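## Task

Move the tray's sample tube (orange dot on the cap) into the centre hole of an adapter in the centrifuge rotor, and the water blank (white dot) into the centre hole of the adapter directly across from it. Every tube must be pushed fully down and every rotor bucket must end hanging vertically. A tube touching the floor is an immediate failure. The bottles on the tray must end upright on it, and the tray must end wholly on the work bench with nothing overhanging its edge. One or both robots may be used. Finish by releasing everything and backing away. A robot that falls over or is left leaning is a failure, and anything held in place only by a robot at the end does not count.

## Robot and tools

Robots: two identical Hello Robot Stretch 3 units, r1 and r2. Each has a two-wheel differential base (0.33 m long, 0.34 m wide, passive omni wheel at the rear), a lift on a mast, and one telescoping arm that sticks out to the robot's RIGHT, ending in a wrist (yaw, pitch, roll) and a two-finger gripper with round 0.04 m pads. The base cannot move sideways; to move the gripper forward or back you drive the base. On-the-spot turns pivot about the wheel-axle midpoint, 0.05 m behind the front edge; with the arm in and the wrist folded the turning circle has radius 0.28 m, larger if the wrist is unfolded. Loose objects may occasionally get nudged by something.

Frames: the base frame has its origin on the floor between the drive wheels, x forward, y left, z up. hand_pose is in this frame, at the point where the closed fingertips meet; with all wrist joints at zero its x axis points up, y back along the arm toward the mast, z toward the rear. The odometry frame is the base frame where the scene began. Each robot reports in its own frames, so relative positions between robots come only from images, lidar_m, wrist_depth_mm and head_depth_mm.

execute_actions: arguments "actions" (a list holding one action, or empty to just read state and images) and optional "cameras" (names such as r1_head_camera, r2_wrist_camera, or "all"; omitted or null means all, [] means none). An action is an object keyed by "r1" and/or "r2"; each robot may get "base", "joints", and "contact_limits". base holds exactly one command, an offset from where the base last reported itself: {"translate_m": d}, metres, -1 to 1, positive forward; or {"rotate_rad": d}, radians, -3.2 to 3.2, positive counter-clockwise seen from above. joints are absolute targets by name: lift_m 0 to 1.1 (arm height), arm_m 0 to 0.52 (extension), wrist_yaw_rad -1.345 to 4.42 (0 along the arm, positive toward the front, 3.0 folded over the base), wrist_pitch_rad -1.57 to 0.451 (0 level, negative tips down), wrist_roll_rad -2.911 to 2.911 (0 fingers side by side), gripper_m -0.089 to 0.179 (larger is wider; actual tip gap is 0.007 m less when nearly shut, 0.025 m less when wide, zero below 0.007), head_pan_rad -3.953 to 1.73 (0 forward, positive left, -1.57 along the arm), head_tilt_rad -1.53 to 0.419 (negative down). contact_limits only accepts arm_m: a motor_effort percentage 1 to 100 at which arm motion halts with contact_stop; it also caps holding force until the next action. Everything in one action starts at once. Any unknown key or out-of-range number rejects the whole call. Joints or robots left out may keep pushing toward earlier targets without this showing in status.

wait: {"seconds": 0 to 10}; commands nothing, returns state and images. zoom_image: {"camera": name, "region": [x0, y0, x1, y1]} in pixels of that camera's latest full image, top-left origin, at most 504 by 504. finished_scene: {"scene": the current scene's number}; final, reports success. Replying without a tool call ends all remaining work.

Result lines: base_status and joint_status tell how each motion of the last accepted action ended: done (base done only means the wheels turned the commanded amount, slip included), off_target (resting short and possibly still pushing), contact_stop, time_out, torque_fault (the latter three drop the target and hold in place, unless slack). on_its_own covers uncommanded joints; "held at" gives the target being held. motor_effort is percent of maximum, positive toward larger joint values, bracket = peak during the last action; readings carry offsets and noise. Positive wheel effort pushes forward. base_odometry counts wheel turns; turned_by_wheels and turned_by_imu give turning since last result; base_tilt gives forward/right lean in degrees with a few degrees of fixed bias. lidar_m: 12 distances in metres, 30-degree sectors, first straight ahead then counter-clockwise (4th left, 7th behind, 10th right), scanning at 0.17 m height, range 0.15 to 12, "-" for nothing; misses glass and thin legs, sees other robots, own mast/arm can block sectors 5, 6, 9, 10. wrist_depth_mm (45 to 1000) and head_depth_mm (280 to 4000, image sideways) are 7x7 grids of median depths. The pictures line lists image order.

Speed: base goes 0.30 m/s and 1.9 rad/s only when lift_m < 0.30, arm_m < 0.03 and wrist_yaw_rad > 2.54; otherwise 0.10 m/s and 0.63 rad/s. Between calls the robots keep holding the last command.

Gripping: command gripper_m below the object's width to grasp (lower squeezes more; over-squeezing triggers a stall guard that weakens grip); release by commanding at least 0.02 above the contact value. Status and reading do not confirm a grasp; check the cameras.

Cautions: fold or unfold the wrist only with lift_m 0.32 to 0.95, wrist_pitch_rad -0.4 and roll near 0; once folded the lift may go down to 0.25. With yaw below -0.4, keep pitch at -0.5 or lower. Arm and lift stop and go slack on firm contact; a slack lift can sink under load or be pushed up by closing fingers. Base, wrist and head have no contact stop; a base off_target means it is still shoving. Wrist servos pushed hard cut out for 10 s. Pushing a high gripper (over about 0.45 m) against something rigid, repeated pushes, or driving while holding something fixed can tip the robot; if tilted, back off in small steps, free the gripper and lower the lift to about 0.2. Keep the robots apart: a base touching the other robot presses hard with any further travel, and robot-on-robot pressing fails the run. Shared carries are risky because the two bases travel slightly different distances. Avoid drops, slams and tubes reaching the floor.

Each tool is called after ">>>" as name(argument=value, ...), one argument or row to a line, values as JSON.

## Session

>>> execute_actions(
  actions=[],
)

Scene clock: 0.00 s.
r1.base_odometry: x=+0.000 y=+0.000 heading=+0.000 (m, m, rad; r1's odometry frame)
r1.turned_by_wheels: +0.000 (rad since the last result)
r1.turned_by_imu: +0.000 (rad since the last result)
r1.base_tilt: forward=-1.0 right=+0.3 (deg)
r1.lidar_m: 1.91 5.28 1.57 1.07 1.01 1.03 1.33 3.00 3.51 1.05 0.99 1.04
r1.head_depth_mm: 2162 3231 - - - 1368 2036 / 2153 3293 - - - 1430 2183 / 2174 3354 - - - 1722 2274 / 2207 3452 - - - 2739 2154 / 2228 3459 - - - 3186 2159 / 2232 3207 - - - 3150 2214 / 2268 3301 - - - 3112 2187
r1.base_status: not commanded
r1.joint_positions: lift_m=+0.304 arm_m=-0.002 wrist_yaw_rad=+2.817 wrist_pitch_rad=-0.593 wrist_roll_rad=-0.009 gripper_m=+0.037 head_pan_rad=+0.017 head_tilt_rad=+0.011
r1.joint_status: not commanded
r1.motor_effort: left_wheel=+0 right_wheel=+0 lift_m=+39 arm_m=-1 wrist_yaw_rad=+0 wrist_pitch_rad=+3 wrist_roll_rad=+0 gripper_m=+0 head_pan_rad=+1 head_tilt_rad=+1 (%)
r1.hand_pose: x=+0.0422 y=+0.0452 z=+0.2790 quat_wxyz=(+0.313, +0.697, +0.096, +0.637) (m; r1's base frame)
r1.wrist_depth_mm: - 959 - - - - - / - 795 789 788 800 822 813 / - 662 672 667 660 677 665 / 560 573 579 565 567 571 572 / 490 - - 490 513 491 501 / - - - 442 444 441 447 / - - - 397 396 397 400
r2.base_odometry: x=+0.000 y=+0.000 heading=+0.000 (m, m, rad; r2's odometry frame)
r2.turned_by_wheels: +0.000 (rad since the last result)
r2.turned_by_imu: +0.000 (rad since the last result)
r2.base_tilt: forward=+2.9 right=-1.0 (deg)
r2.lidar_m: 3.02 1.62 1.08 1.00 1.01 1.28 2.74 3.23 4.06 3.71 1.13 1.33
r2.head_depth_mm: 2171 3213 - - - 2770 2204 / 2195 3227 - - - 3087 2172 / 2185 3419 - - - 3084 2163 / 2216 3553 - - - 3043 2146 / 2225 3533 - - - 3043 2100 / 2257 3557 - - - 3000 2120 / 2257 3391 - - - 2924 2112
r2.base_status: not commanded
r2.joint_positions: lift_m=+0.477 arm_m=-0.003 wrist_yaw_rad=+3.127 wrist_pitch_rad=-0.451 wrist_roll_rad=+0.016 gripper_m=+0.037 head_pan_rad=-0.010 head_tilt_rad=-0.021
r2.joint_status: not commanded
r2.motor_effort: left_wheel=+1 right_wheel=-1 lift_m=+20 arm_m=+0 wrist_yaw_rad=+0 wrist_pitch_rad=+8 wrist_roll_rad=+1 gripper_m=+0 head_pan_rad=+0 head_tilt_rad=+2 (%)
r2.hand_pose: x=-0.0181 y=+0.0780 z=+0.4827 quat_wxyz=(+0.165, +0.695, +0.152, +0.683) (m; r2's base frame)
r2.wrist_depth_mm: 892 941 - - - - - / 977 - - - - - - / - - - - - - - / - - - - - - 975 / 884 875 868 861 843 828 807 / 743 734 748 717 687 697 700 / 650 632 627 624 615 612 605
pictures: r1_head_camera (sideways: a quarter turn clockwise sets it upright), r1_nav_camera (sideways: a quarter turn counterclockwise sets it upright), r1_wrist_camera, r2_head_camera (sideways: a quarter turn clockwise sets it upright), r2_nav_camera (sideways: a quarter turn counterclockwise sets it upright), r2_wrist_camera
Images, in order (width x height): r1_head_camera 896x504, r1_nav_camera 672x504, r1_wrist_camera 644x364, r2_head_camera 896x504, r2_nav_camera 672x504, r2_wrist_camera 644x364.

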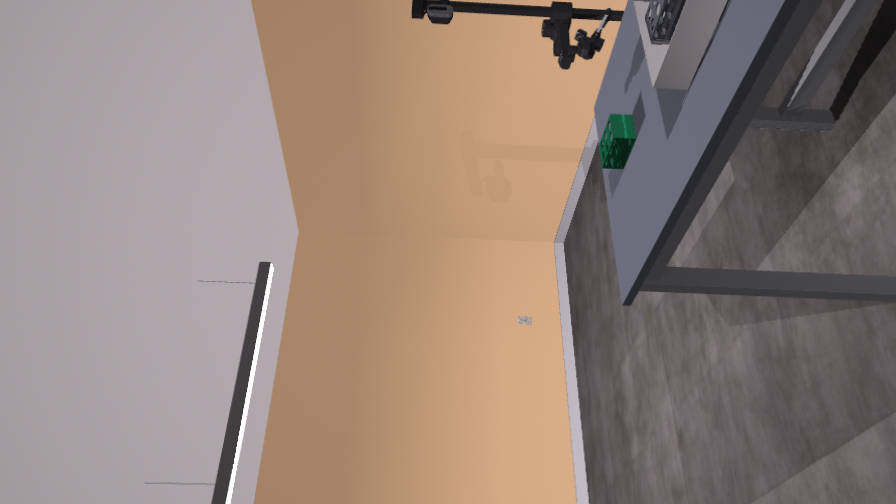

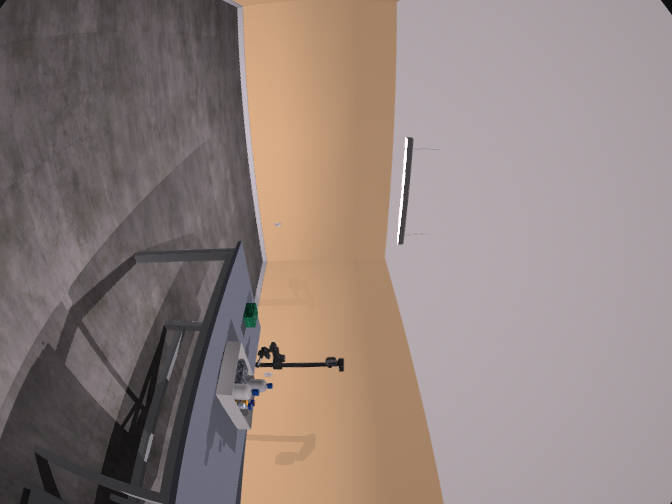

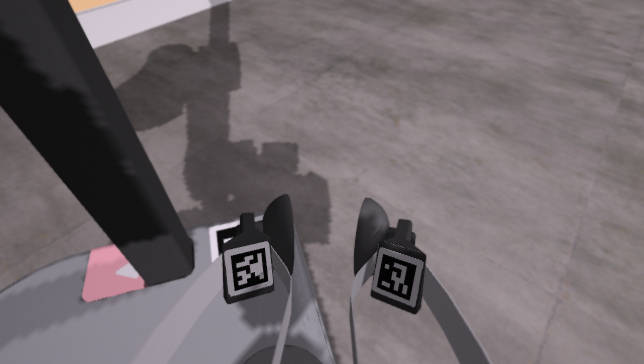

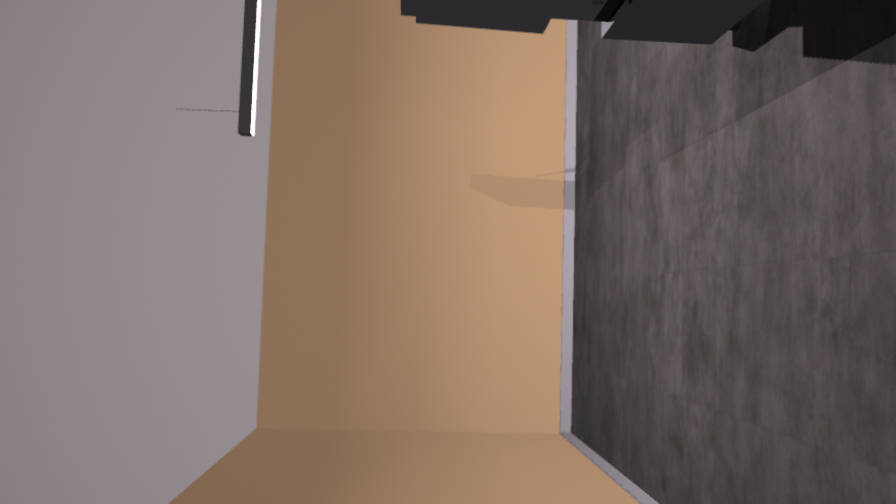

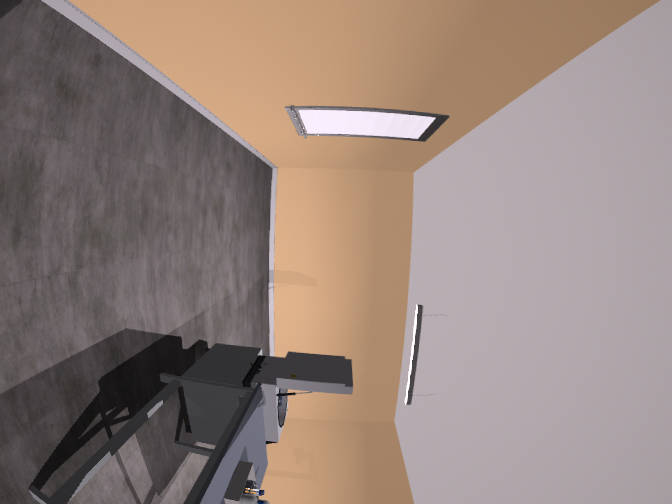

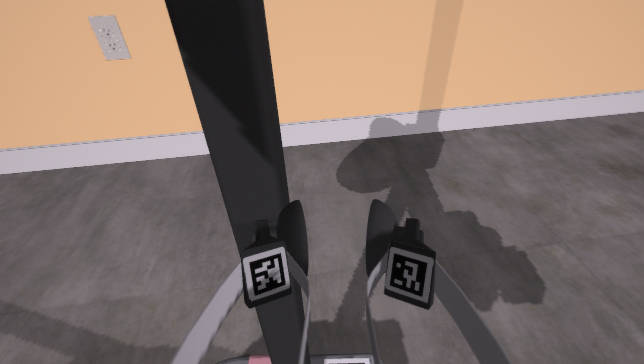

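>>> execute_actions(
  actions=[
    {"r1": {"base": {"translate_m": 0.25}, "joints": {"lift_m": 0.58, "wrist_pitch_rad": -0.4, "head_pan_rad": -0.5, "head_tilt_rad": -0.35}}, "r2": {"base": {"rotate_rad": -1.454}, "joints": {"lift_m": 0.28, "wrist_pitch_rad": -0.4, "head_pan_rad": 0.65, "head_tilt_rad": -0.3}}},
  ],
  cameras=["r1_head_camera", "r1_nav_camera", "r2_head_camera", "r2_nav_camera"],
)

Scene clock: 109.07 s.
r1.base_odometry: x=+0.250 y=+0.000 heading=+0.000 (m, m, rad; r1's odometry frame)
r1.turned_by_wheels: +0.000 (rad since the last result)
r1.turned_by_imu: -0.001 (rad since the last result)
r1.base_tilt: forward=-1.0 right=+0.3 (deg)
r1.lidar_m: 1.66 5.07 1.79 1.23 1.15 1.18 1.52 3.42 3.72 0.90 0.86 1.56
r1.head_depth_mm: 3093 3231 3443 1445 997 1721 1480 / 3222 3378 3592 1430 1028 1773 1473 / 3321 3557 3845 1412 1076 1806 1468 / 3477 3762 - 1250 1125 1785 1456 / 3680 3883 - 1278 2051 1795 1455 / 3927 - - 1316 2135 1789 1449 / - - - 1362 2250 1777 1445
r1.base_status: done
r1.joint_positions: lift_m=+0.580 arm_m=-0.002 wrist_yaw_rad=+2.817 wrist_pitch_rad=-0.423 wrist_roll_rad=-0.009 gripper_m=+0.037 head_pan_rad=-0.493 head_tilt_rad=-0.346
r1.joint_status: all done
r1.motor_effort: left_wheel=+0(7) right_wheel=+0(6) lift_m=+48(51) arm_m=-1(1) wrist_yaw_rad=+0(1) wrist_pitch_rad=+6(7) wrist_roll_rad=+0(0) gripper_m=-1(0) head_pan_rad=-2(25) head_tilt_rad=-1(18) (%)
r1.hand_pose: x=+0.0501 y=+0.0688 z=+0.5912 quat_wxyz=(+0.258, +0.703, +0.036, +0.662) (m; r1's base frame)
r1.wrist_depth_mm: 922 - - - - - - / - - - - - - - / - - - - - - - / - - - - - - - / 928 938 940 973 - 984 991 / 808 - 771 835 835 822 835 / 702 708 721 716 739 732 734
r2.base_odometry: x=+0.000 y=+0.000 heading=-1.454 (m, m, rad; r2's odometry frame)
r2.turned_by_wheels: -1.454 (rad since the last result)
r2.turned_by_imu: -1.461 (rad since the last result)
r2.base_tilt: forward=+2.9 right=-1.0 (deg)
r2.lidar_m: 1.73 1.13 1.49 3.71 1.41 1.04 1.00 1.04 1.44 3.16 3.30 3.90
r2.head_depth_mm: 3451 3593 3752 1683 1277 1864 1530 / 3693 3829 - 1542 1276 1795 1404 / - - - 1638 2236 1916 1481 / - - - 1613 2423 1918 1523 / - - - 1657 2551 1851 1511 / - - - 1923 2546 1870 1525 / - - - 2089 2224 1884 1520
r2.base_status: done
r2.joint_positions: lift_m=+0.280 arm_m=-0.003 wrist_yaw_rad=+3.127 wrist_pitch_rad=-0.420 wrist_roll_rad=+0.016 gripper_m=+0.037 head_pan_rad=+0.643 head_tilt_rad=-0.297
r2.joint_status: all done
r2.motor_effort: left_wheel=+6(16) right_wheel=-2(5) lift_m=+15(19) arm_m=+0(0) wrist_yaw_rad=+0(0) wrist_pitch_rad=+10(11) wrist_roll_rad=+1(0) gripper_m=+0(0) head_pan_rad=+2(23) head_tilt_rad=-2(21) (%)
r2.hand_pose: x=-0.0181 y=+0.0820 z=+0.2925 quat_wxyz=(+0.154, +0.698, +0.141, +0.685) (m; r2's base frame)
r2.wrist_depth_mm: - - - - - - - / - - - - - - - / - - - 937 919 906 889 / 759 759 741 731 711 689 691 / 631 609 599 594 596 579 564 / 517 528 - - - 485 480 / 454 - - - 428 420 414
pictures: r1_head_camera (sideways: a quarter turn clockwise sets it upright), r1_nav_camera (sideways: a quarter turn counterclockwise sets it upright), r2_head_camera (sideways: a quarter turn clockwise sets it upright), r2_nav_camera (sideways: a quarter turn counterclockwise sets it upright)
Images, in order (width x height): r1_head_camera 896x504, r1_nav_camera 672x504, r2_head_camera 896x504, r2_nav_camera 672x504.

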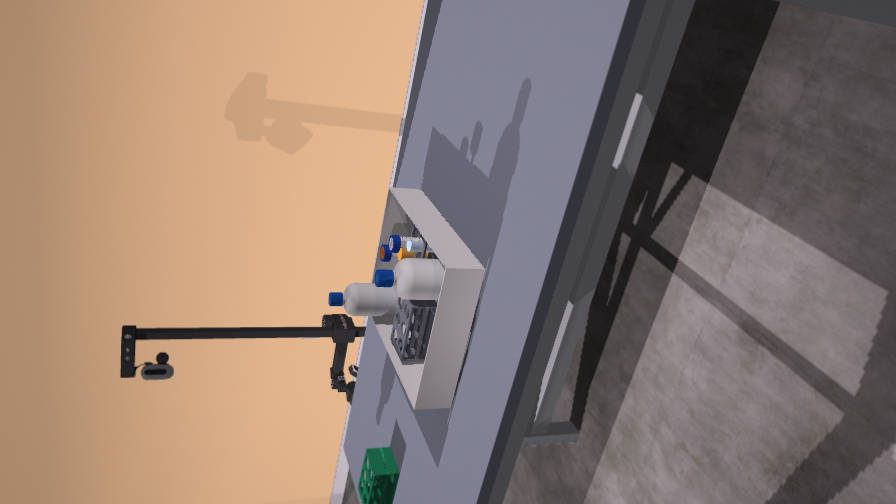

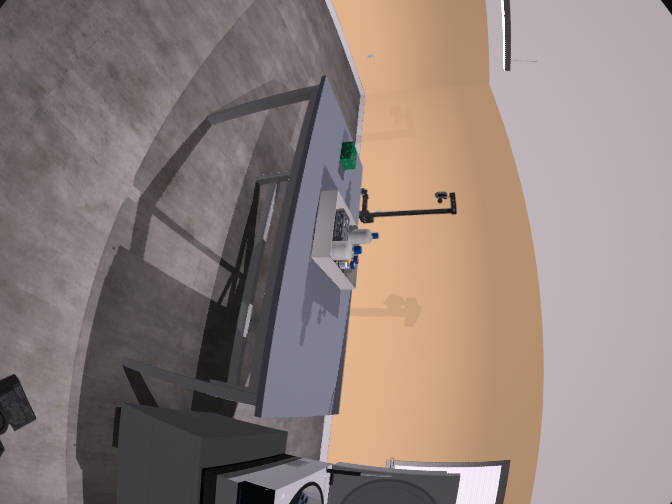

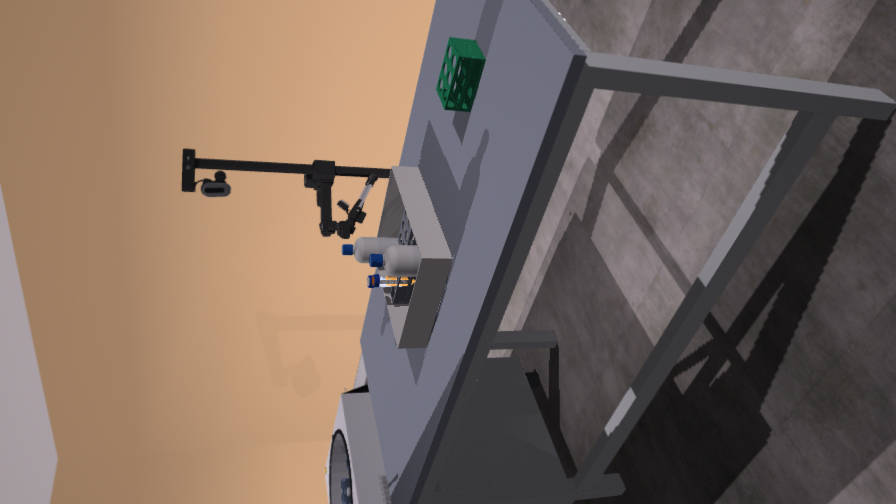

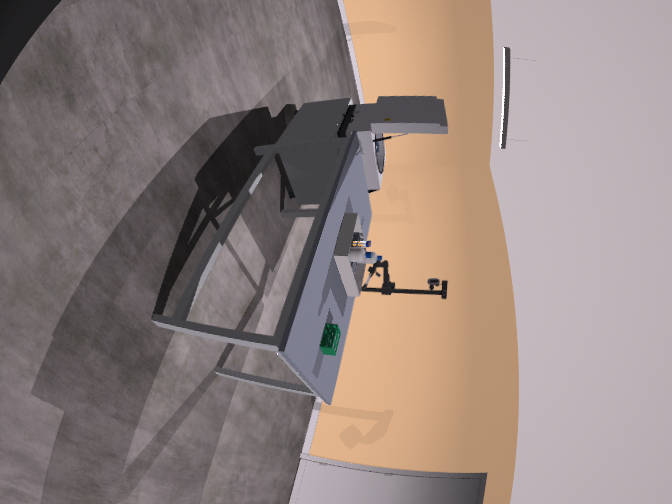

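>>> zoom_image(
  camera="r1_head_camera",
  region=[320, 170, 500, 420],
)

>>> zoom_image(
  camera="r2_head_camera",
  region=[320, 150, 480, 360],
)

Region (320, 170, 500, 420) of r1_head_camera's 896x504 image, scaled by 2.016, with more detail than that image has; it fills the left 363 columns of this view, and the rest is white.

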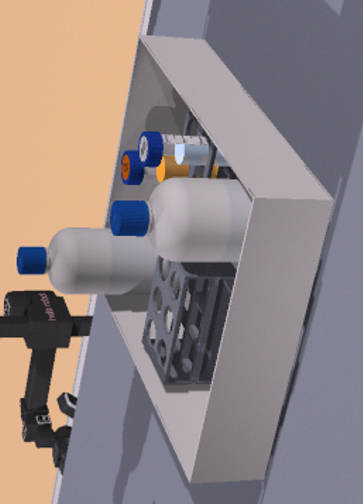

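Region (320, 150, 480, 360) of r2_head_camera's 896x504 image, scaled by 2.400, with more detail than that image has; it fills the left 384 columns of this view, and the rest is white.

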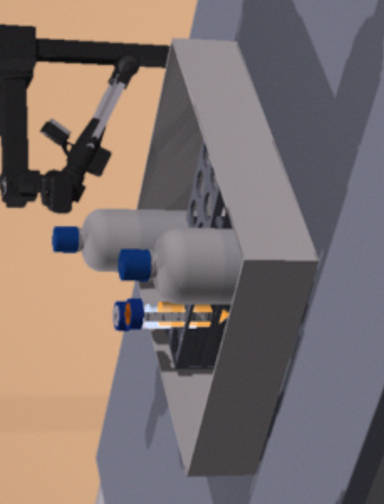

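>>> execute_actions(
  actions=[
    {"r1": {"base": {"translate_m": 0.42}, "joints": {"lift_m": 0.94, "wrist_yaw_rad": 0.6, "gripper_m": 0.068, "head_pan_rad": -1.75, "head_tilt_rad": -0.45}}, "r2": {"base": {"translate_m": 1.0}, "joints": {"head_pan_rad": 0.9, "head_tilt_rad": -0.4}}},
  ],
  cameras=["r1_head_camera", "r1_nav_camera", "r2_head_camera", "r2_nav_camera"],
)

Scene clock: 217.73 s.
r1.base_odometry: x=+0.670 y=+0.000 heading=+0.000 (m, m, rad; r1's odometry frame)
r1.turned_by_wheels: +0.000 (rad since the last result)
r1.turned_by_imu: -0.001 (rad since the last result)
r1.base_tilt: forward=-1.0 right=+0.3 (deg)
r1.lidar_m: 1.24 4.73 2.13 1.48 1.40 1.42 1.84 3.99 0.94 0.72 1.29 1.31
r1.head_depth_mm: 3965 - - 2645 1930 1774 - / - - - 1248 1378 - - / - - - 1135 1192 1265 - / 1460 1550 1556 1056 1084 1151 - / 1308 1396 1479 1132 1134 1111 - / 1197 1296 1367 1260 1178 1209 - / 1121 1218 1327 1419 835 896 -
r1.base_status: done
r1.joint_positions: lift_m=+0.940 arm_m=-0.002 wrist_yaw_rad=+0.603 wrist_pitch_rad=-0.422 wrist_roll_rad=-0.009 gripper_m=+0.068 head_pan_rad=-1.743 head_tilt_rad=-0.444
r1.joint_status: all done
r1.motor_effort: left_wheel=+0(6) right_wheel=+0(6) lift_m=+49(53) arm_m=-1(1) wrist_yaw_rad=-2(3) wrist_pitch_rad=+7(7) wrist_roll_rad=+0(0) gripper_m=+0(97) head_pan_rad=-3(34) head_tilt_rad=-1(8) (%)
r1.hand_pose: x=+0.1055 y=-0.3277 z=+0.9513 quat_wxyz=(+0.707, +0.347, -0.613, +0.065) (m; r1's base frame)
r1.wrist_depth_mm: - 824 - - - - 886 / 722 620 804 876 966 964 864 / 621 623 641 642 654 896 635 / 520 530 536 532 521 778 629 / - - - - 598 731 633 / - - - - - 673 623 / - - - - - 740 710
r2.base_odometry: x=+0.117 y=-0.993 heading=-1.454 (m, m, rad; r2's odometry frame)
r2.turned_by_wheels: +0.000 (rad since the last result)
r2.turned_by_imu: +0.007 (rad since the last result)
r2.base_tilt: forward=+2.9 right=-1.0 (deg)
r2.lidar_m: 2.75 0.81 2.00 0.45 2.77 2.05 1.99 2.08 2.87 3.20 3.34 2.82
r2.head_depth_mm: 2948 3109 3283 3041 921 939 1070 / 3243 3274 3626 2872 922 795 1403 / 3681 3819 - 3017 918 741 1403 / - - - 1276 917 716 1338 / - - - 1206 853 715 663 / - - - 1158 915 714 612 / - - 2089 1119 913 712 582
r2.base_status: done
r2.joint_positions: lift_m=+0.280 arm_m=-0.003 wrist_yaw_rad=+3.127 wrist_pitch_rad=-0.420 wrist_roll_rad=+0.016 gripper_m=+0.037 head_pan_rad=+0.893 head_tilt_rad=-0.395
r2.joint_status: all done
r2.motor_effort: left_wheel=+5(17) right_wheel=-2(5) lift_m=+15(15) arm_m=+0(0) wrist_yaw_rad=+0(0) wrist_pitch_rad=+10(10) wrist_roll_rad=+0(1) gripper_m=+0(0) head_pan_rad=+2(15) head_tilt_rad=-2(11) (%)
r2.hand_pose: x=-0.0181 y=+0.0821 z=+0.2926 quat_wxyz=(+0.154, +0.698, +0.141, +0.685) (m; r2's base frame)
r2.wrist_depth_mm: - - - - - - - / - - - - - - - / - 981 - 944 847 908 877 / 768 756 733 722 676 705 691 / 616 613 610 587 606 572 563 / 522 526 - - - 486 481 / 451 - - - 424 418 415
pictures: r1_head_camera (sideways: a quarter turn clockwise sets it upright), r1_nav_camera (sideways: a quarter turn counterclockwise sets it upright), r2_head_camera (sideways: a quarter turn clockwise sets it upright), r2_nav_camera (sideways: a quarter turn counterclockwise sets it upright)
Images, in order (width x height): r1_head_camera 896x504, r1_nav_camera 672x504, r2_head_camera 896x504, r2_nav_camera 672x504.

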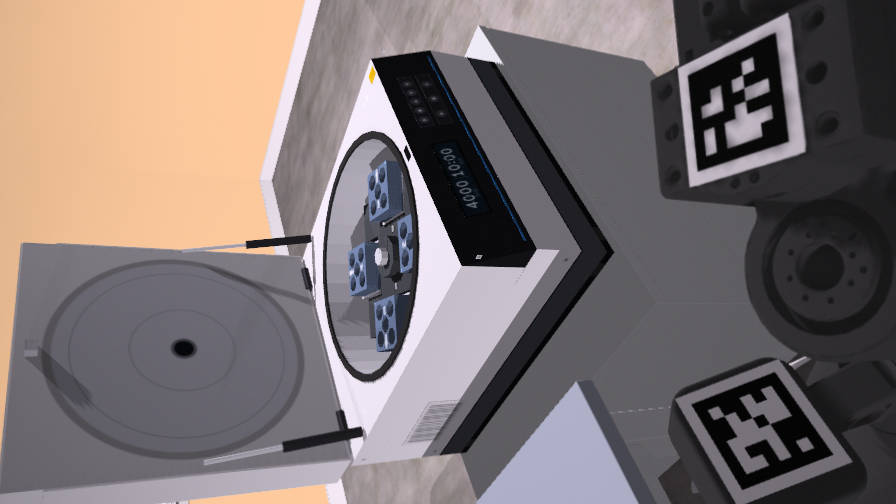

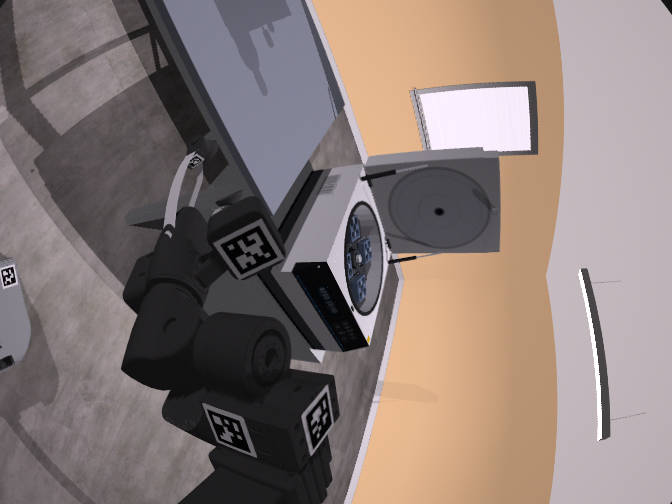

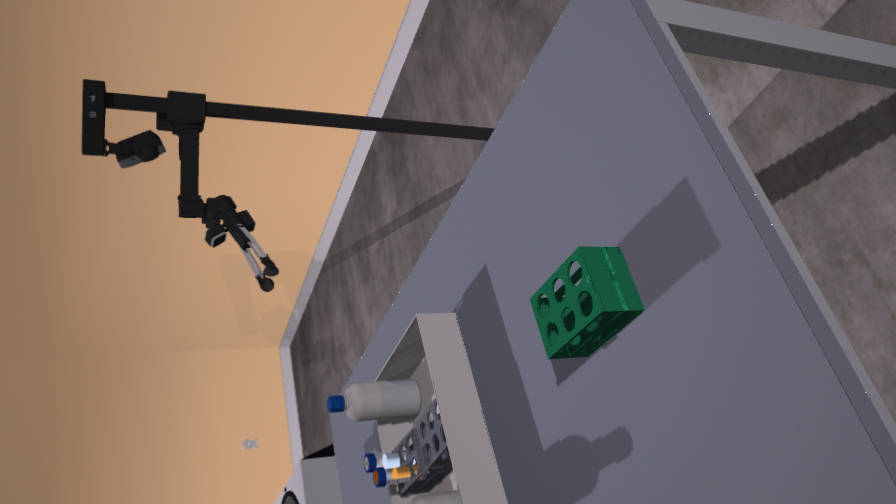

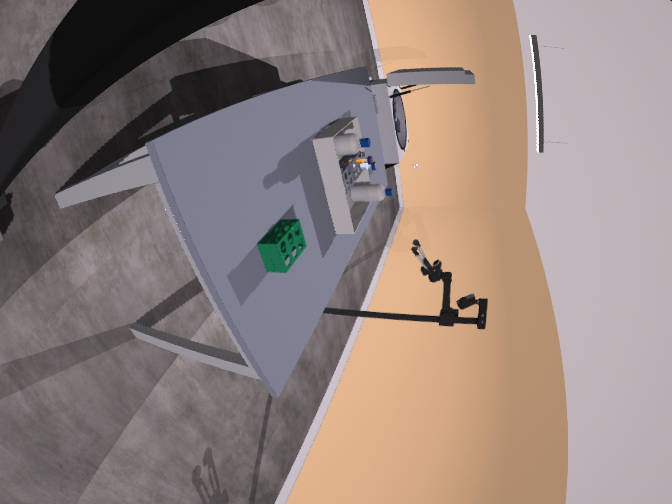

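>>> execute_actions(
  actions=[
    {"r1": {"base": {"translate_m": 0.49}, "joints": {"lift_m": 1.04, "wrist_pitch_rad": -0.8, "head_pan_rad": -1.1, "head_tilt_rad": -0.55}}, "r2": {"base": {"translate_m": 1.0}, "joints": {"head_pan_rad": 1.5, "head_tilt_rad": -0.4}}},
  ],
  cameras=["r1_head_camera", "r1_nav_camera", "r2_head_camera", "r2_nav_camera"],
)

Scene clock: 235.97 s.
r1.base_odometry: x=+1.160 y=+0.000 heading=+0.000 (m, m, rad; r1's odometry frame)
r1.turned_by_wheels: +0.000 (rad since the last result)
r1.turned_by_imu: -0.001 (rad since the last result)
r1.base_tilt: forward=-1.0 right=+0.2 (deg)
r1.lidar_m: 0.75 0.98 2.59 1.78 1.67 1.71 2.21 4.41 0.81 1.07 1.01 1.02
r1.head_depth_mm: 2752 3025 3230 1003 - - - / 2721 2994 3148 965 713 639 1237 / 2708 2967 3120 777 664 653 1208 / 2676 2921 3142 840 687 626 562 / 2633 2930 3077 943 742 617 561 / 2623 2886 3039 874 740 616 546 / 2613 2840 2991 936 719 612 545
r1.base_status: done
r1.joint_positions: lift_m=+1.040 arm_m=-0.002 wrist_yaw_rad=+0.603 wrist_pitch_rad=-0.808 wrist_roll_rad=-0.009 gripper_m=+0.068 head_pan_rad=-1.107 head_tilt_rad=-0.543
r1.joint_status: all done
r1.motor_effort: left_wheel=+0(3) right_wheel=+0(4) lift_m=+49(50) arm_m=-1(1) wrist_yaw_rad=-3(3) wrist_pitch_rad=+2(6) wrist_roll_rad=+0(0) gripper_m=+0(0) head_pan_rad=+2(28) head_tilt_rad=-2(10) (%)
r1.hand_pose: x=+0.0690 y=-0.2750 z=+0.9765 quat_wxyz=(+0.706, +0.459, -0.535, -0.070) (m; r1's base frame)
r1.wrist_depth_mm: 583 594 525 512 579 605 589 / 529 525 528 507 500 525 525 / 478 476 456 455 462 473 474 / 432 428 432 431 436 431 426 / 397 395 405 392 396 390 391 / - - - - - - 722 / - - - - - - 995
r2.base_odometry: x=+0.234 y=-1.986 heading=-1.454 (m, m, rad; r2's odometry frame)
r2.turned_by_wheels: +0.000 (rad since the last result)
r2.turned_by_imu: +0.007 (rad since the last result)
r2.base_tilt: forward=+2.9 right=-1.0 (deg)
r2.lidar_m: 1.75 1.86 1.11 1.09 1.25 0.99 2.99 3.12 3.31 3.22 2.46 1.81
r2.head_depth_mm: - - - 3073 2197 1709 1405 / - - - 2741 2017 1569 1386 / - - - 3053 2188 1508 1367 / - - - 3053 2175 1563 1403 / - - 2307 2145 2100 1711 1399 / - - 2123 1349 2103 1706 1393 / - - 2105 1222 918 1550 1393
r2.base_status: done
r2.joint_positions: lift_m=+0.280 arm_m=-0.003 wrist_yaw_rad=+3.127 wrist_pitch_rad=-0.420 wrist_roll_rad=+0.016 gripper_m=+0.037 head_pan_rad=+1.493 head_tilt_rad=-0.396
r2.joint_status: all done
r2.motor_effort: left_wheel=+3(19) right_wheel=-1(3) lift_m=+15(15) arm_m=-1(0) wrist_yaw_rad=+1(0) wrist_pitch_rad=+9(9) wrist_roll_rad=+1(1) gripper_m=-1(0) head_pan_rad=+3(26) head_tilt_rad=-2(3) (%)
r2.hand_pose: x=-0.0181 y=+0.0821 z=+0.2926 quat_wxyz=(+0.154, +0.698, +0.141, +0.685) (m; r2's base frame)
r2.wrist_depth_mm: - 444 - - - - - / - 496 - - - - - / - 907 - 939 942 897 871 / 775 733 589 729 713 706 687 / 620 619 598 598 587 571 559 / 517 530 - - - 485 482 / 453 - - - 426 421 416
pictures: r1_head_camera (sideways: a quarter turn clockwise sets it upright), r1_nav_camera (sideways: a quarter turn counterclockwise sets it upright), r2_head_camera (sideways: a quarter turn clockwise sets it upright), r2_nav_camera (sideways: a quarter turn counterclockwise sets it upright)
Images, in order (width x height): r1_head_camera 896x504, r1_nav_camera 672x504, r2_head_camera 896x504, r2_nav_camera 672x504.

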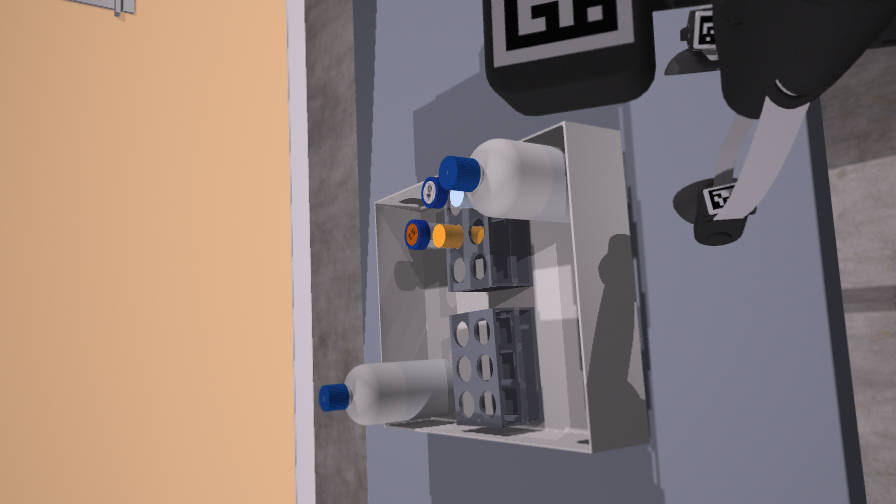

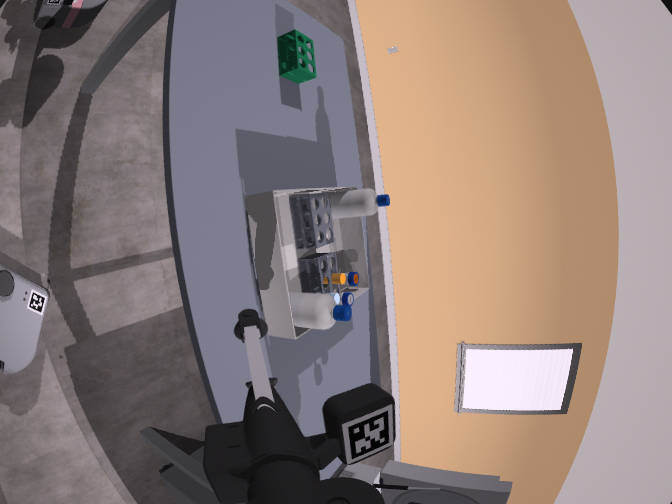

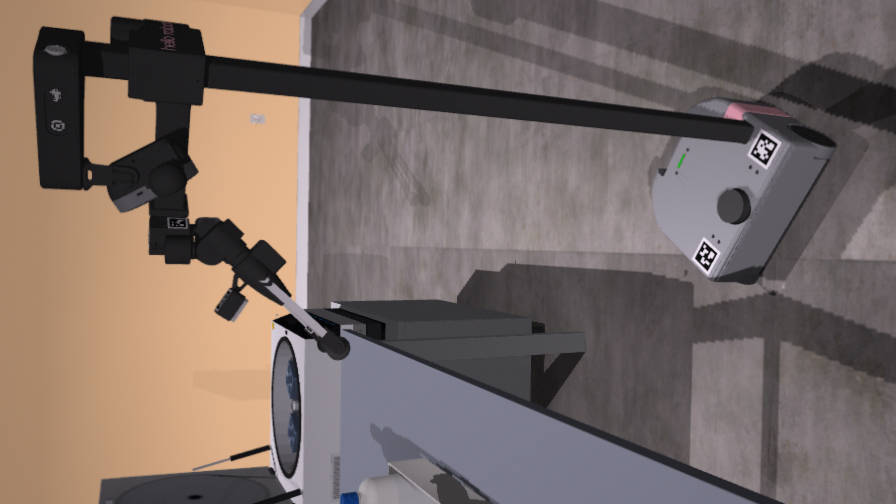

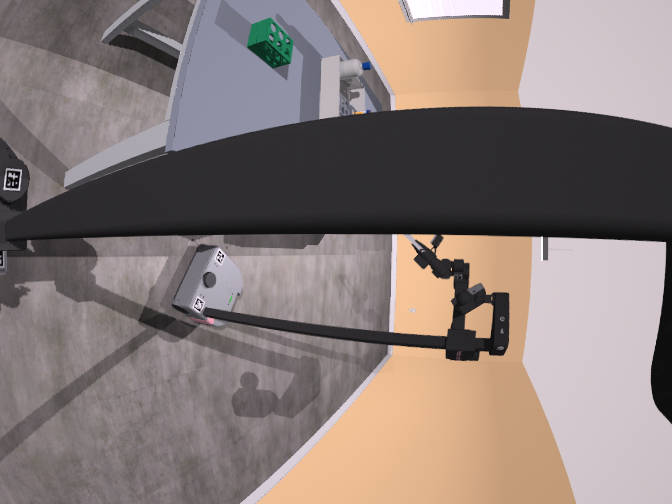

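>>> execute_actions(
  actions=[
    {"r1": {"base": {"rotate_rad": 0.604}, "joints": {"lift_m": 1.07, "arm_m": 0.15, "head_pan_rad": -1.6}}, "r2": {"base": {"translate_m": 0.08}}},
  ],
  cameras=["r1_head_camera", "r1_wrist_camera"],
)

Scene clock: 256.13 s.
r1.base_odometry: x=+1.160 y=+0.000 heading=+0.604 (m, m, rad; r1's odometry frame)
r1.turned_by_wheels: +0.604 (rad since the last result)
r1.turned_by_imu: +0.611 (rad since the last result)
r1.base_tilt: forward=-1.0 right=+0.2 (deg)
r1.lidar_m: 0.97 2.34 1.73 1.67 1.74 2.39 1.27 0.81 1.04 1.01 1.05 0.75
r1.head_depth_mm: - - 2885 965 736 626 568 / - - - 771 658 622 567 / 2591 - - 813 747 622 565 / 2629 2926 - - 745 618 563 / 2627 2870 877 840 678 616 562 / 2653 2901 3071 979 721 614 560 / 2651 2932 3055 937 741 612 559
r1.base_status: done
r1.joint_positions: lift_m=+1.070 arm_m=+0.150 wrist_yaw_rad=+0.602 wrist_pitch_rad=-0.809 wrist_roll_rad=-0.009 gripper_m=+0.068 head_pan_rad=-1.593 head_tilt_rad=-0.543
r1.joint_status: all done
r1.motor_effort: left_wheel=-3(6) right_wheel=+3(8) lift_m=+48(56) arm_m=+3(4) wrist_yaw_rad=-2(3) wrist_pitch_rad=+2(3) wrist_roll_rad=+0(0) gripper_m=+0(0) head_pan_rad=-3(23) head_tilt_rad=-2(2) (%)
r1.hand_pose: x=+0.0687 y=-0.4262 z=+1.0063 quat_wxyz=(+0.706, +0.459, -0.535, -0.071) (m; r1's base frame)
r1.wrist_depth_mm: - 640 582 638 624 432 - / 573 570 572 571 564 483 554 / 512 510 512 510 486 505 491 / 473 468 462 463 444 419 381 / - 419 432 421 427 411 369 / - - 383 389 386 387 319 / - - 367 361 356 345 263
r2.base_odometry: x=+0.243 y=-2.066 heading=-1.454 (m, m, rad; r2's odometry frame)
r2.turned_by_wheels: +0.000 (rad since the last result)
r2.turned_by_imu: +0.000 (rad since the last result)
r2.base_tilt: forward=+2.9 right=-1.0 (deg)
r2.lidar_m: 1.67 1.78 2.49 1.08 0.54 1.06 3.06 3.20 3.33 3.21 2.34 1.73
r2.head_depth_mm: - - - 3022 2216 1716 1400 / - - - 3061 2178 1719 1404 / 1027 1075 - 2779 2023 1503 1400 / - - - 3038 2186 1506 1398 / - - - 2679 2193 1643 1396 / - - 2114 1965 2094 1696 1402 / - 2433 1767 1274 1946 1700 1400
r2.base_status: done
r2.joint_positions: lift_m=+0.280 arm_m=-0.003 wrist_yaw_rad=+3.127 wrist_pitch_rad=-0.420 wrist_roll_rad=+0.016 gripper_m=+0.037 head_pan_rad=+1.493 head_tilt_rad=-0.396
r2.joint_status: not commanded
r2.motor_effort: left_wheel=+3(16) right_wheel=-2(5) lift_m=+15(15) arm_m=+0(0) wrist_yaw_rad=+0(0) wrist_pitch_rad=+9(10) wrist_roll_rad=+1(1) gripper_m=+0(1) head_pan_rad=+3(2) head_tilt_rad=-2(2) (%)
r2.hand_pose: x=-0.0181 y=+0.0821 z=+0.2926 quat_wxyz=(+0.154, +0.698, +0.141, +0.685) (m; r2's base frame)
r2.wrist_depth_mm: - - - - - - - / - - - - - - - / - 563 - 947 926 891 887 / 777 691 725 732 713 712 687 / 618 611 600 587 605 568 561 / 515 528 - - - 491 478 / 456 - - - 424 419 415
pictures: r1_head_camera (sideways: a quarter turn clockwise sets it upright), r1_wrist_camera
Images, in order (width x height): r1_head_camera 896x504, r1_wrist_camera 644x364.

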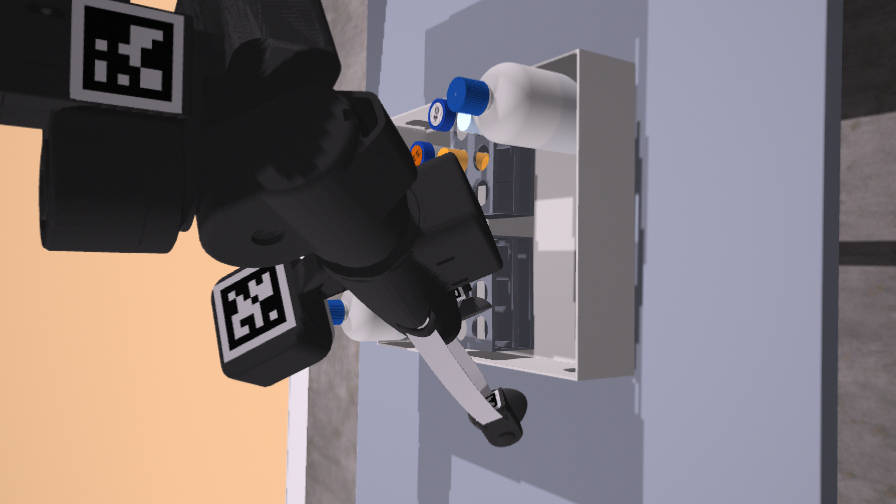

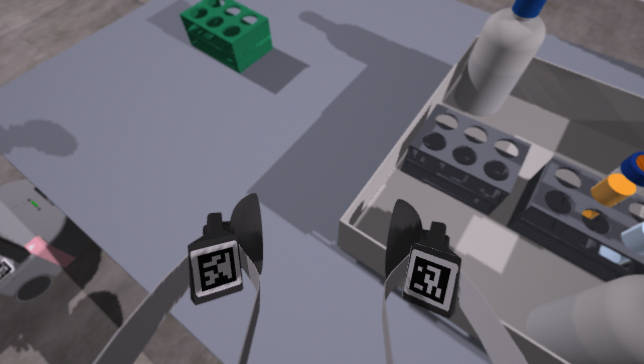

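>>> execute_actions(
  actions=[
    {"r1": {"base": {"translate_m": -0.193}, "joints": {"lift_m": 1.05, "arm_m": 0.44, "head_pan_rad": -1.45}}, "r2": {"base": {"rotate_rad": -1.57}, "joints": {"lift_m": 0.6, "head_pan_rad": -2.6, "head_tilt_rad": -0.4}}},
  ],
  cameras=["r1_head_camera", "r1_wrist_camera", "r2_head_camera"],
)

Scene clock: 281.53 s.
r1.base_odometry: x=+1.001 y=-0.110 heading=+0.604 (m, m, rad; r1's odometry frame)
r1.turned_by_wheels: +0.000 (rad since the last result)
r1.turned_by_imu: -0.002 (rad since the last result)
r1.base_tilt: forward=-1.1 right=+0.3 (deg)
r1.lidar_m: 1.23 2.34 1.73 1.67 1.74 2.39 1.26 0.64 1.02 1.01 1.05 0.93
r1.head_depth_mm: - 2908 3007 967 760 626 544 / 2573 - 3027 958 757 623 554 / 2660 2848 2877 919 707 620 554 / 2732 2926 3116 807 657 619 563 / 2725 2967 3127 906 685 617 1201 / 2761 3031 3078 904 688 614 1194 / 2779 3098 3059 933 689 612 1217
r1.base_status: done
r1.joint_positions: lift_m=+1.050 arm_m=+0.440 wrist_yaw_rad=+0.601 wrist_pitch_rad=-0.809 wrist_roll_rad=-0.009 gripper_m=+0.068 head_pan_rad=-1.457 head_tilt_rad=-0.543
r1.joint_status: all done
r1.motor_effort: left_wheel=-3(8) right_wheel=+3(5) lift_m=+26(43) arm_m=+3(4) wrist_yaw_rad=-1(2) wrist_pitch_rad=+3(3) wrist_roll_rad=+0(0) gripper_m=+0(0) head_pan_rad=+3(12) head_tilt_rad=-2(2) (%)
r1.hand_pose: x=+0.0687 y=-0.7163 z=+0.9871 quat_wxyz=(+0.706, +0.459, -0.535, -0.071) (m; r1's base frame)
r1.wrist_depth_mm: 608 603 617 - - - - / 523 543 342 542 - - - / 486 483 395 435 485 494 - / 442 387 427 433 405 440 437 / 400 353 386 399 394 408 398 / 338 367 355 299 362 369 369 / 339 343 336 294 338 343 342
r2.base_odometry: x=+0.243 y=-2.066 heading=-3.023 (m, m, rad; r2's odometry frame)
r2.turned_by_wheels: -1.570 (rad since the last result)
r2.turned_by_imu: -1.577 (rad since the last result)
r2.base_tilt: forward=+2.8 right=-1.0 (deg)
r2.lidar_m: 3.20 2.31 1.72 1.67 1.78 2.53 1.28 0.54 1.07 3.06 3.21 3.29
r2.head_depth_mm: - 2027 2171 1302 2033 1723 1404 / - - 1960 1211 965 1720 1413 / - - - 1222 924 797 1408 / - - - 1279 924 721 767 / 3812 - - 1284 921 739 1368 / 3411 3648 3846 1278 918 793 1394 / 3133 3285 3498 1272 914 1553 1403
r2.base_status: done
r2.joint_positions: lift_m=+0.600 arm_m=-0.003 wrist_yaw_rad=+3.127 wrist_pitch_rad=-0.419 wrist_roll_rad=+0.016 gripper_m=+0.037 head_pan_rad=-2.593 head_tilt_rad=-0.396
r2.joint_status: all done
r2.motor_effort: left_wheel=+6(15) right_wheel=-3(4) lift_m=+25(27) arm_m=-1(0) wrist_yaw_rad=+1(1) wrist_pitch_rad=+9(10) wrist_roll_rad=+1(1) gripper_m=-1(0) head_pan_rad=-2(32) head_tilt_rad=-2(5) (%)
r2.hand_pose: x=-0.0181 y=+0.0821 z=+0.6121 quat_wxyz=(+0.153, +0.698, +0.141, +0.685) (m; r2's base frame)
r2.wrist_depth_mm: - - - - - - - / - - - - - - - / - - - - - - - / - - - - - - - / - - - - - - 998 / 926 915 922 913 834 875 849 / 800 793 770 764 764 759 740
pictures: r1_head_camera (sideways: a quarter turn clockwise sets it upright), r1_wrist_camera, r2_head_camera (sideways: a quarter turn clockwise sets it upright)
Images, in order (width x height): r1_head_camera 896x504, r1_wrist_camera 644x364, r2_head_camera 896x504.

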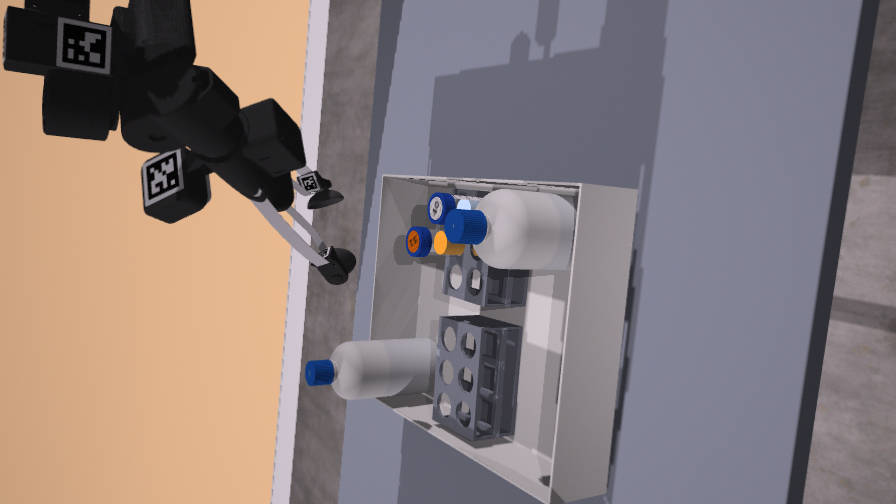

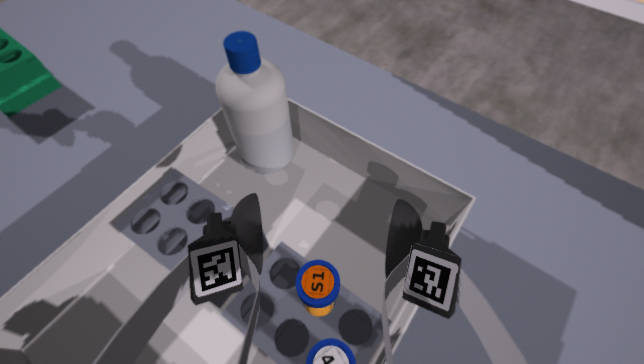

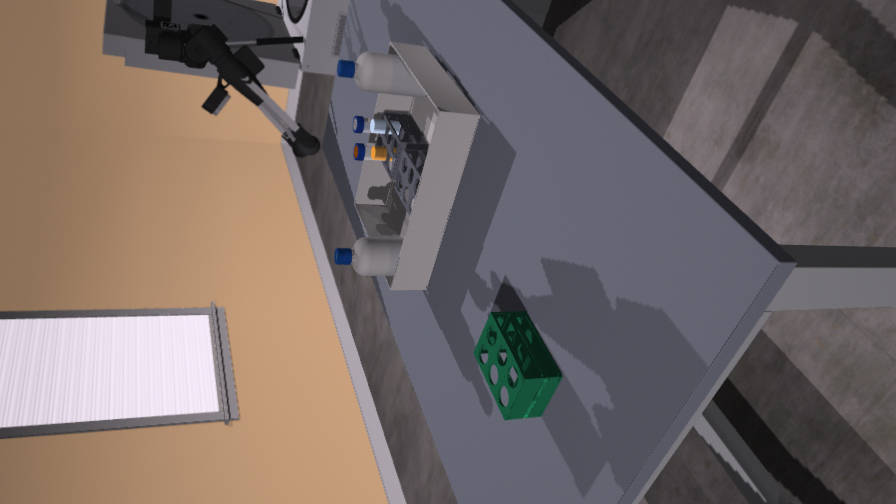

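>>> execute_actions(
  actions=[
    {"r1": {"base": {"translate_m": 0.008}, "joints": {"lift_m": 0.99, "arm_m": 0.4455}}, "r2": {"base": {"rotate_rad": -0.03}, "joints": {"lift_m": 0.7}}},
  ],
  cameras=["r1_head_camera", "r1_wrist_camera"],
)

>>> zoom_image(
  camera="r1_wrist_camera",
  region=[200, 170, 450, 364],
)

Scene clock: 324.30 s.
r1.base_odometry: x=+1.008 y=-0.105 heading=+0.604 (m, m, rad; r1's odometry frame)
r1.turned_by_wheels: +0.000 (rad since the last result)
r1.turned_by_imu: -0.001 (rad since the last result)
r1.base_tilt: forward=-1.0 right=+0.2 (deg)
r1.lidar_m: 1.22 2.33 1.73 1.67 1.74 2.39 1.27 0.65 1.04 1.01 1.05 0.92
r1.head_depth_mm: 2598 - 3019 961 759 625 545 / 2623 - 2970 957 756 623 555 / 2623 2875 - 920 689 619 554 / 2665 2949 3102 809 659 618 562 / 2723 2998 3104 907 685 616 1197 / 2761 3021 3039 884 688 613 1194 / 2787 3047 3081 935 690 612 1223
r1.base_status: done
r1.joint_positions: lift_m=+0.990 arm_m=+0.445 wrist_yaw_rad=+0.601 wrist_pitch_rad=-0.809 wrist_roll_rad=-0.009 gripper_m=+0.068 head_pan_rad=-1.457 head_tilt_rad=-0.543
r1.joint_status: all done
r1.motor_effort: left_wheel=-3(4) right_wheel=+3(10) lift_m=+26(29) arm_m=+3(4) wrist_yaw_rad=-2(1) wrist_pitch_rad=+3(2) wrist_roll_rad=+0(0) gripper_m=+0(0) head_pan_rad=+4(2) head_tilt_rad=-2(2) (%)
r1.hand_pose: x=+0.0687 y=-0.7218 z=+0.9271 quat_wxyz=(+0.706, +0.459, -0.535, -0.071) (m; r1's base frame)
r1.wrist_depth_mm: 516 520 281 511 - - - / 459 460 303 446 457 - - / 412 352 366 387 357 406 415 / 369 309 370 365 354 356 367 / 293 282 291 337 342 331 335 / 306 310 270 220 301 312 310 / 287 288 280 240 282 288 287
r2.base_odometry: x=+0.243 y=-2.066 heading=-3.053 (m, m, rad; r2's odometry frame)
r2.turned_by_wheels: -0.030 (rad since the last result)
r2.turned_by_imu: -0.031 (rad since the last result)
r2.base_tilt: forward=+2.9 right=-1.0 (deg)
r2.lidar_m: 3.21 2.38 1.74 1.67 1.77 2.45 1.27 0.54 1.07 3.05 3.19 3.33
r2.head_depth_mm: - 2235 2142 1302 2129 1733 1410 / - - 1964 1220 1005 1720 1407 / - - 1951 1216 922 1558 1404 / - - - 1263 919 742 1330 / - - - 1276 915 718 797 / 3522 3750 - 1280 917 788 1399 / 3185 3357 3528 1276 917 1412 1392
r2.base_status: done
r2.joint_positions: lift_m=+0.700 arm_m=-0.003 wrist_yaw_rad=+3.127 wrist_pitch_rad=-0.419 wrist_roll_rad=+0.016 gripper_m=+0.037 head_pan_rad=-2.593 head_tilt_rad=-0.396
r2.joint_status: all done
r2.motor_effort: left_wheel=+6(12) right_wheel=-3(4) lift_m=+25(24) arm_m=+0(0) wrist_yaw_rad=+0(1) wrist_pitch_rad=+9(9) wrist_roll_rad=+1(0) gripper_m=-1(1) head_pan_rad=-2(3) head_tilt_rad=-1(2) (%)
r2.hand_pose: x=-0.0181 y=+0.0821 z=+0.7121 quat_wxyz=(+0.153, +0.698, +0.141, +0.685) (m; r2's base frame)
r2.wrist_depth_mm: - - - - - - - / - - - - - - - / - - - - - - - / - - - - - - - / - - - - - - - / - - - - 968 989 988 / 905 901 901 879 868 845 838
pictures: r1_head_camera (sideways: a quarter turn clockwise sets it upright), r1_wrist_camera
Images, in order (width x height): r1_head_camera 896x504, r1_wrist_camera 644x364.

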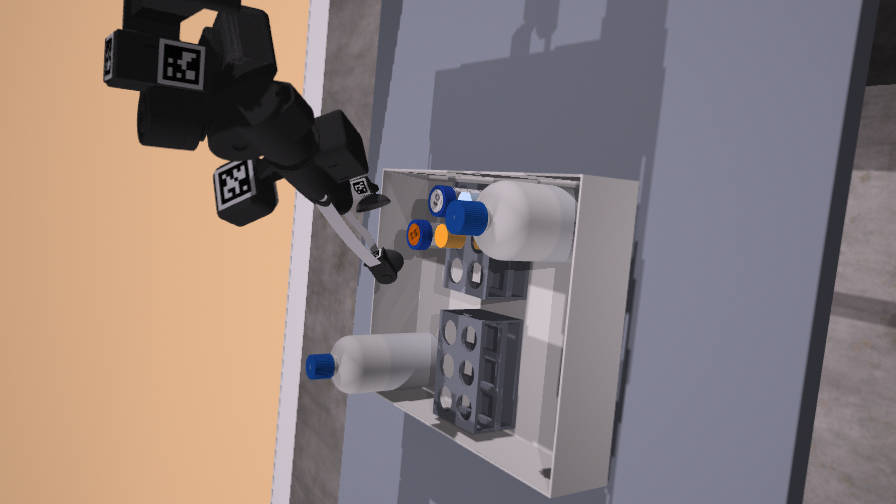

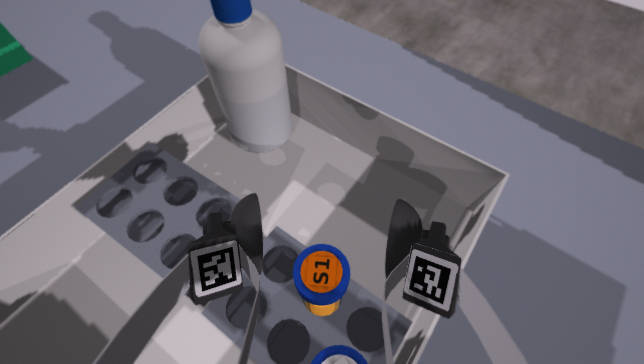

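Region (200, 170, 450, 364) of r1_wrist_camera's 644x364 image, scaled by 2.016; it fills the top 391 rows of this view, and the rest is white.

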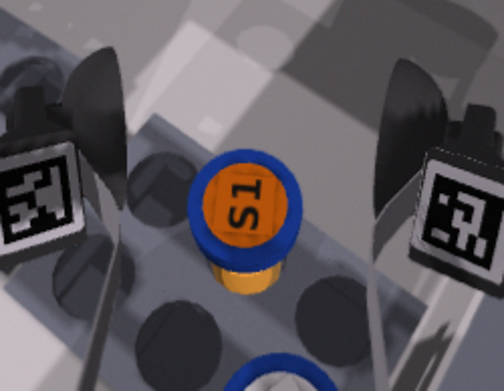

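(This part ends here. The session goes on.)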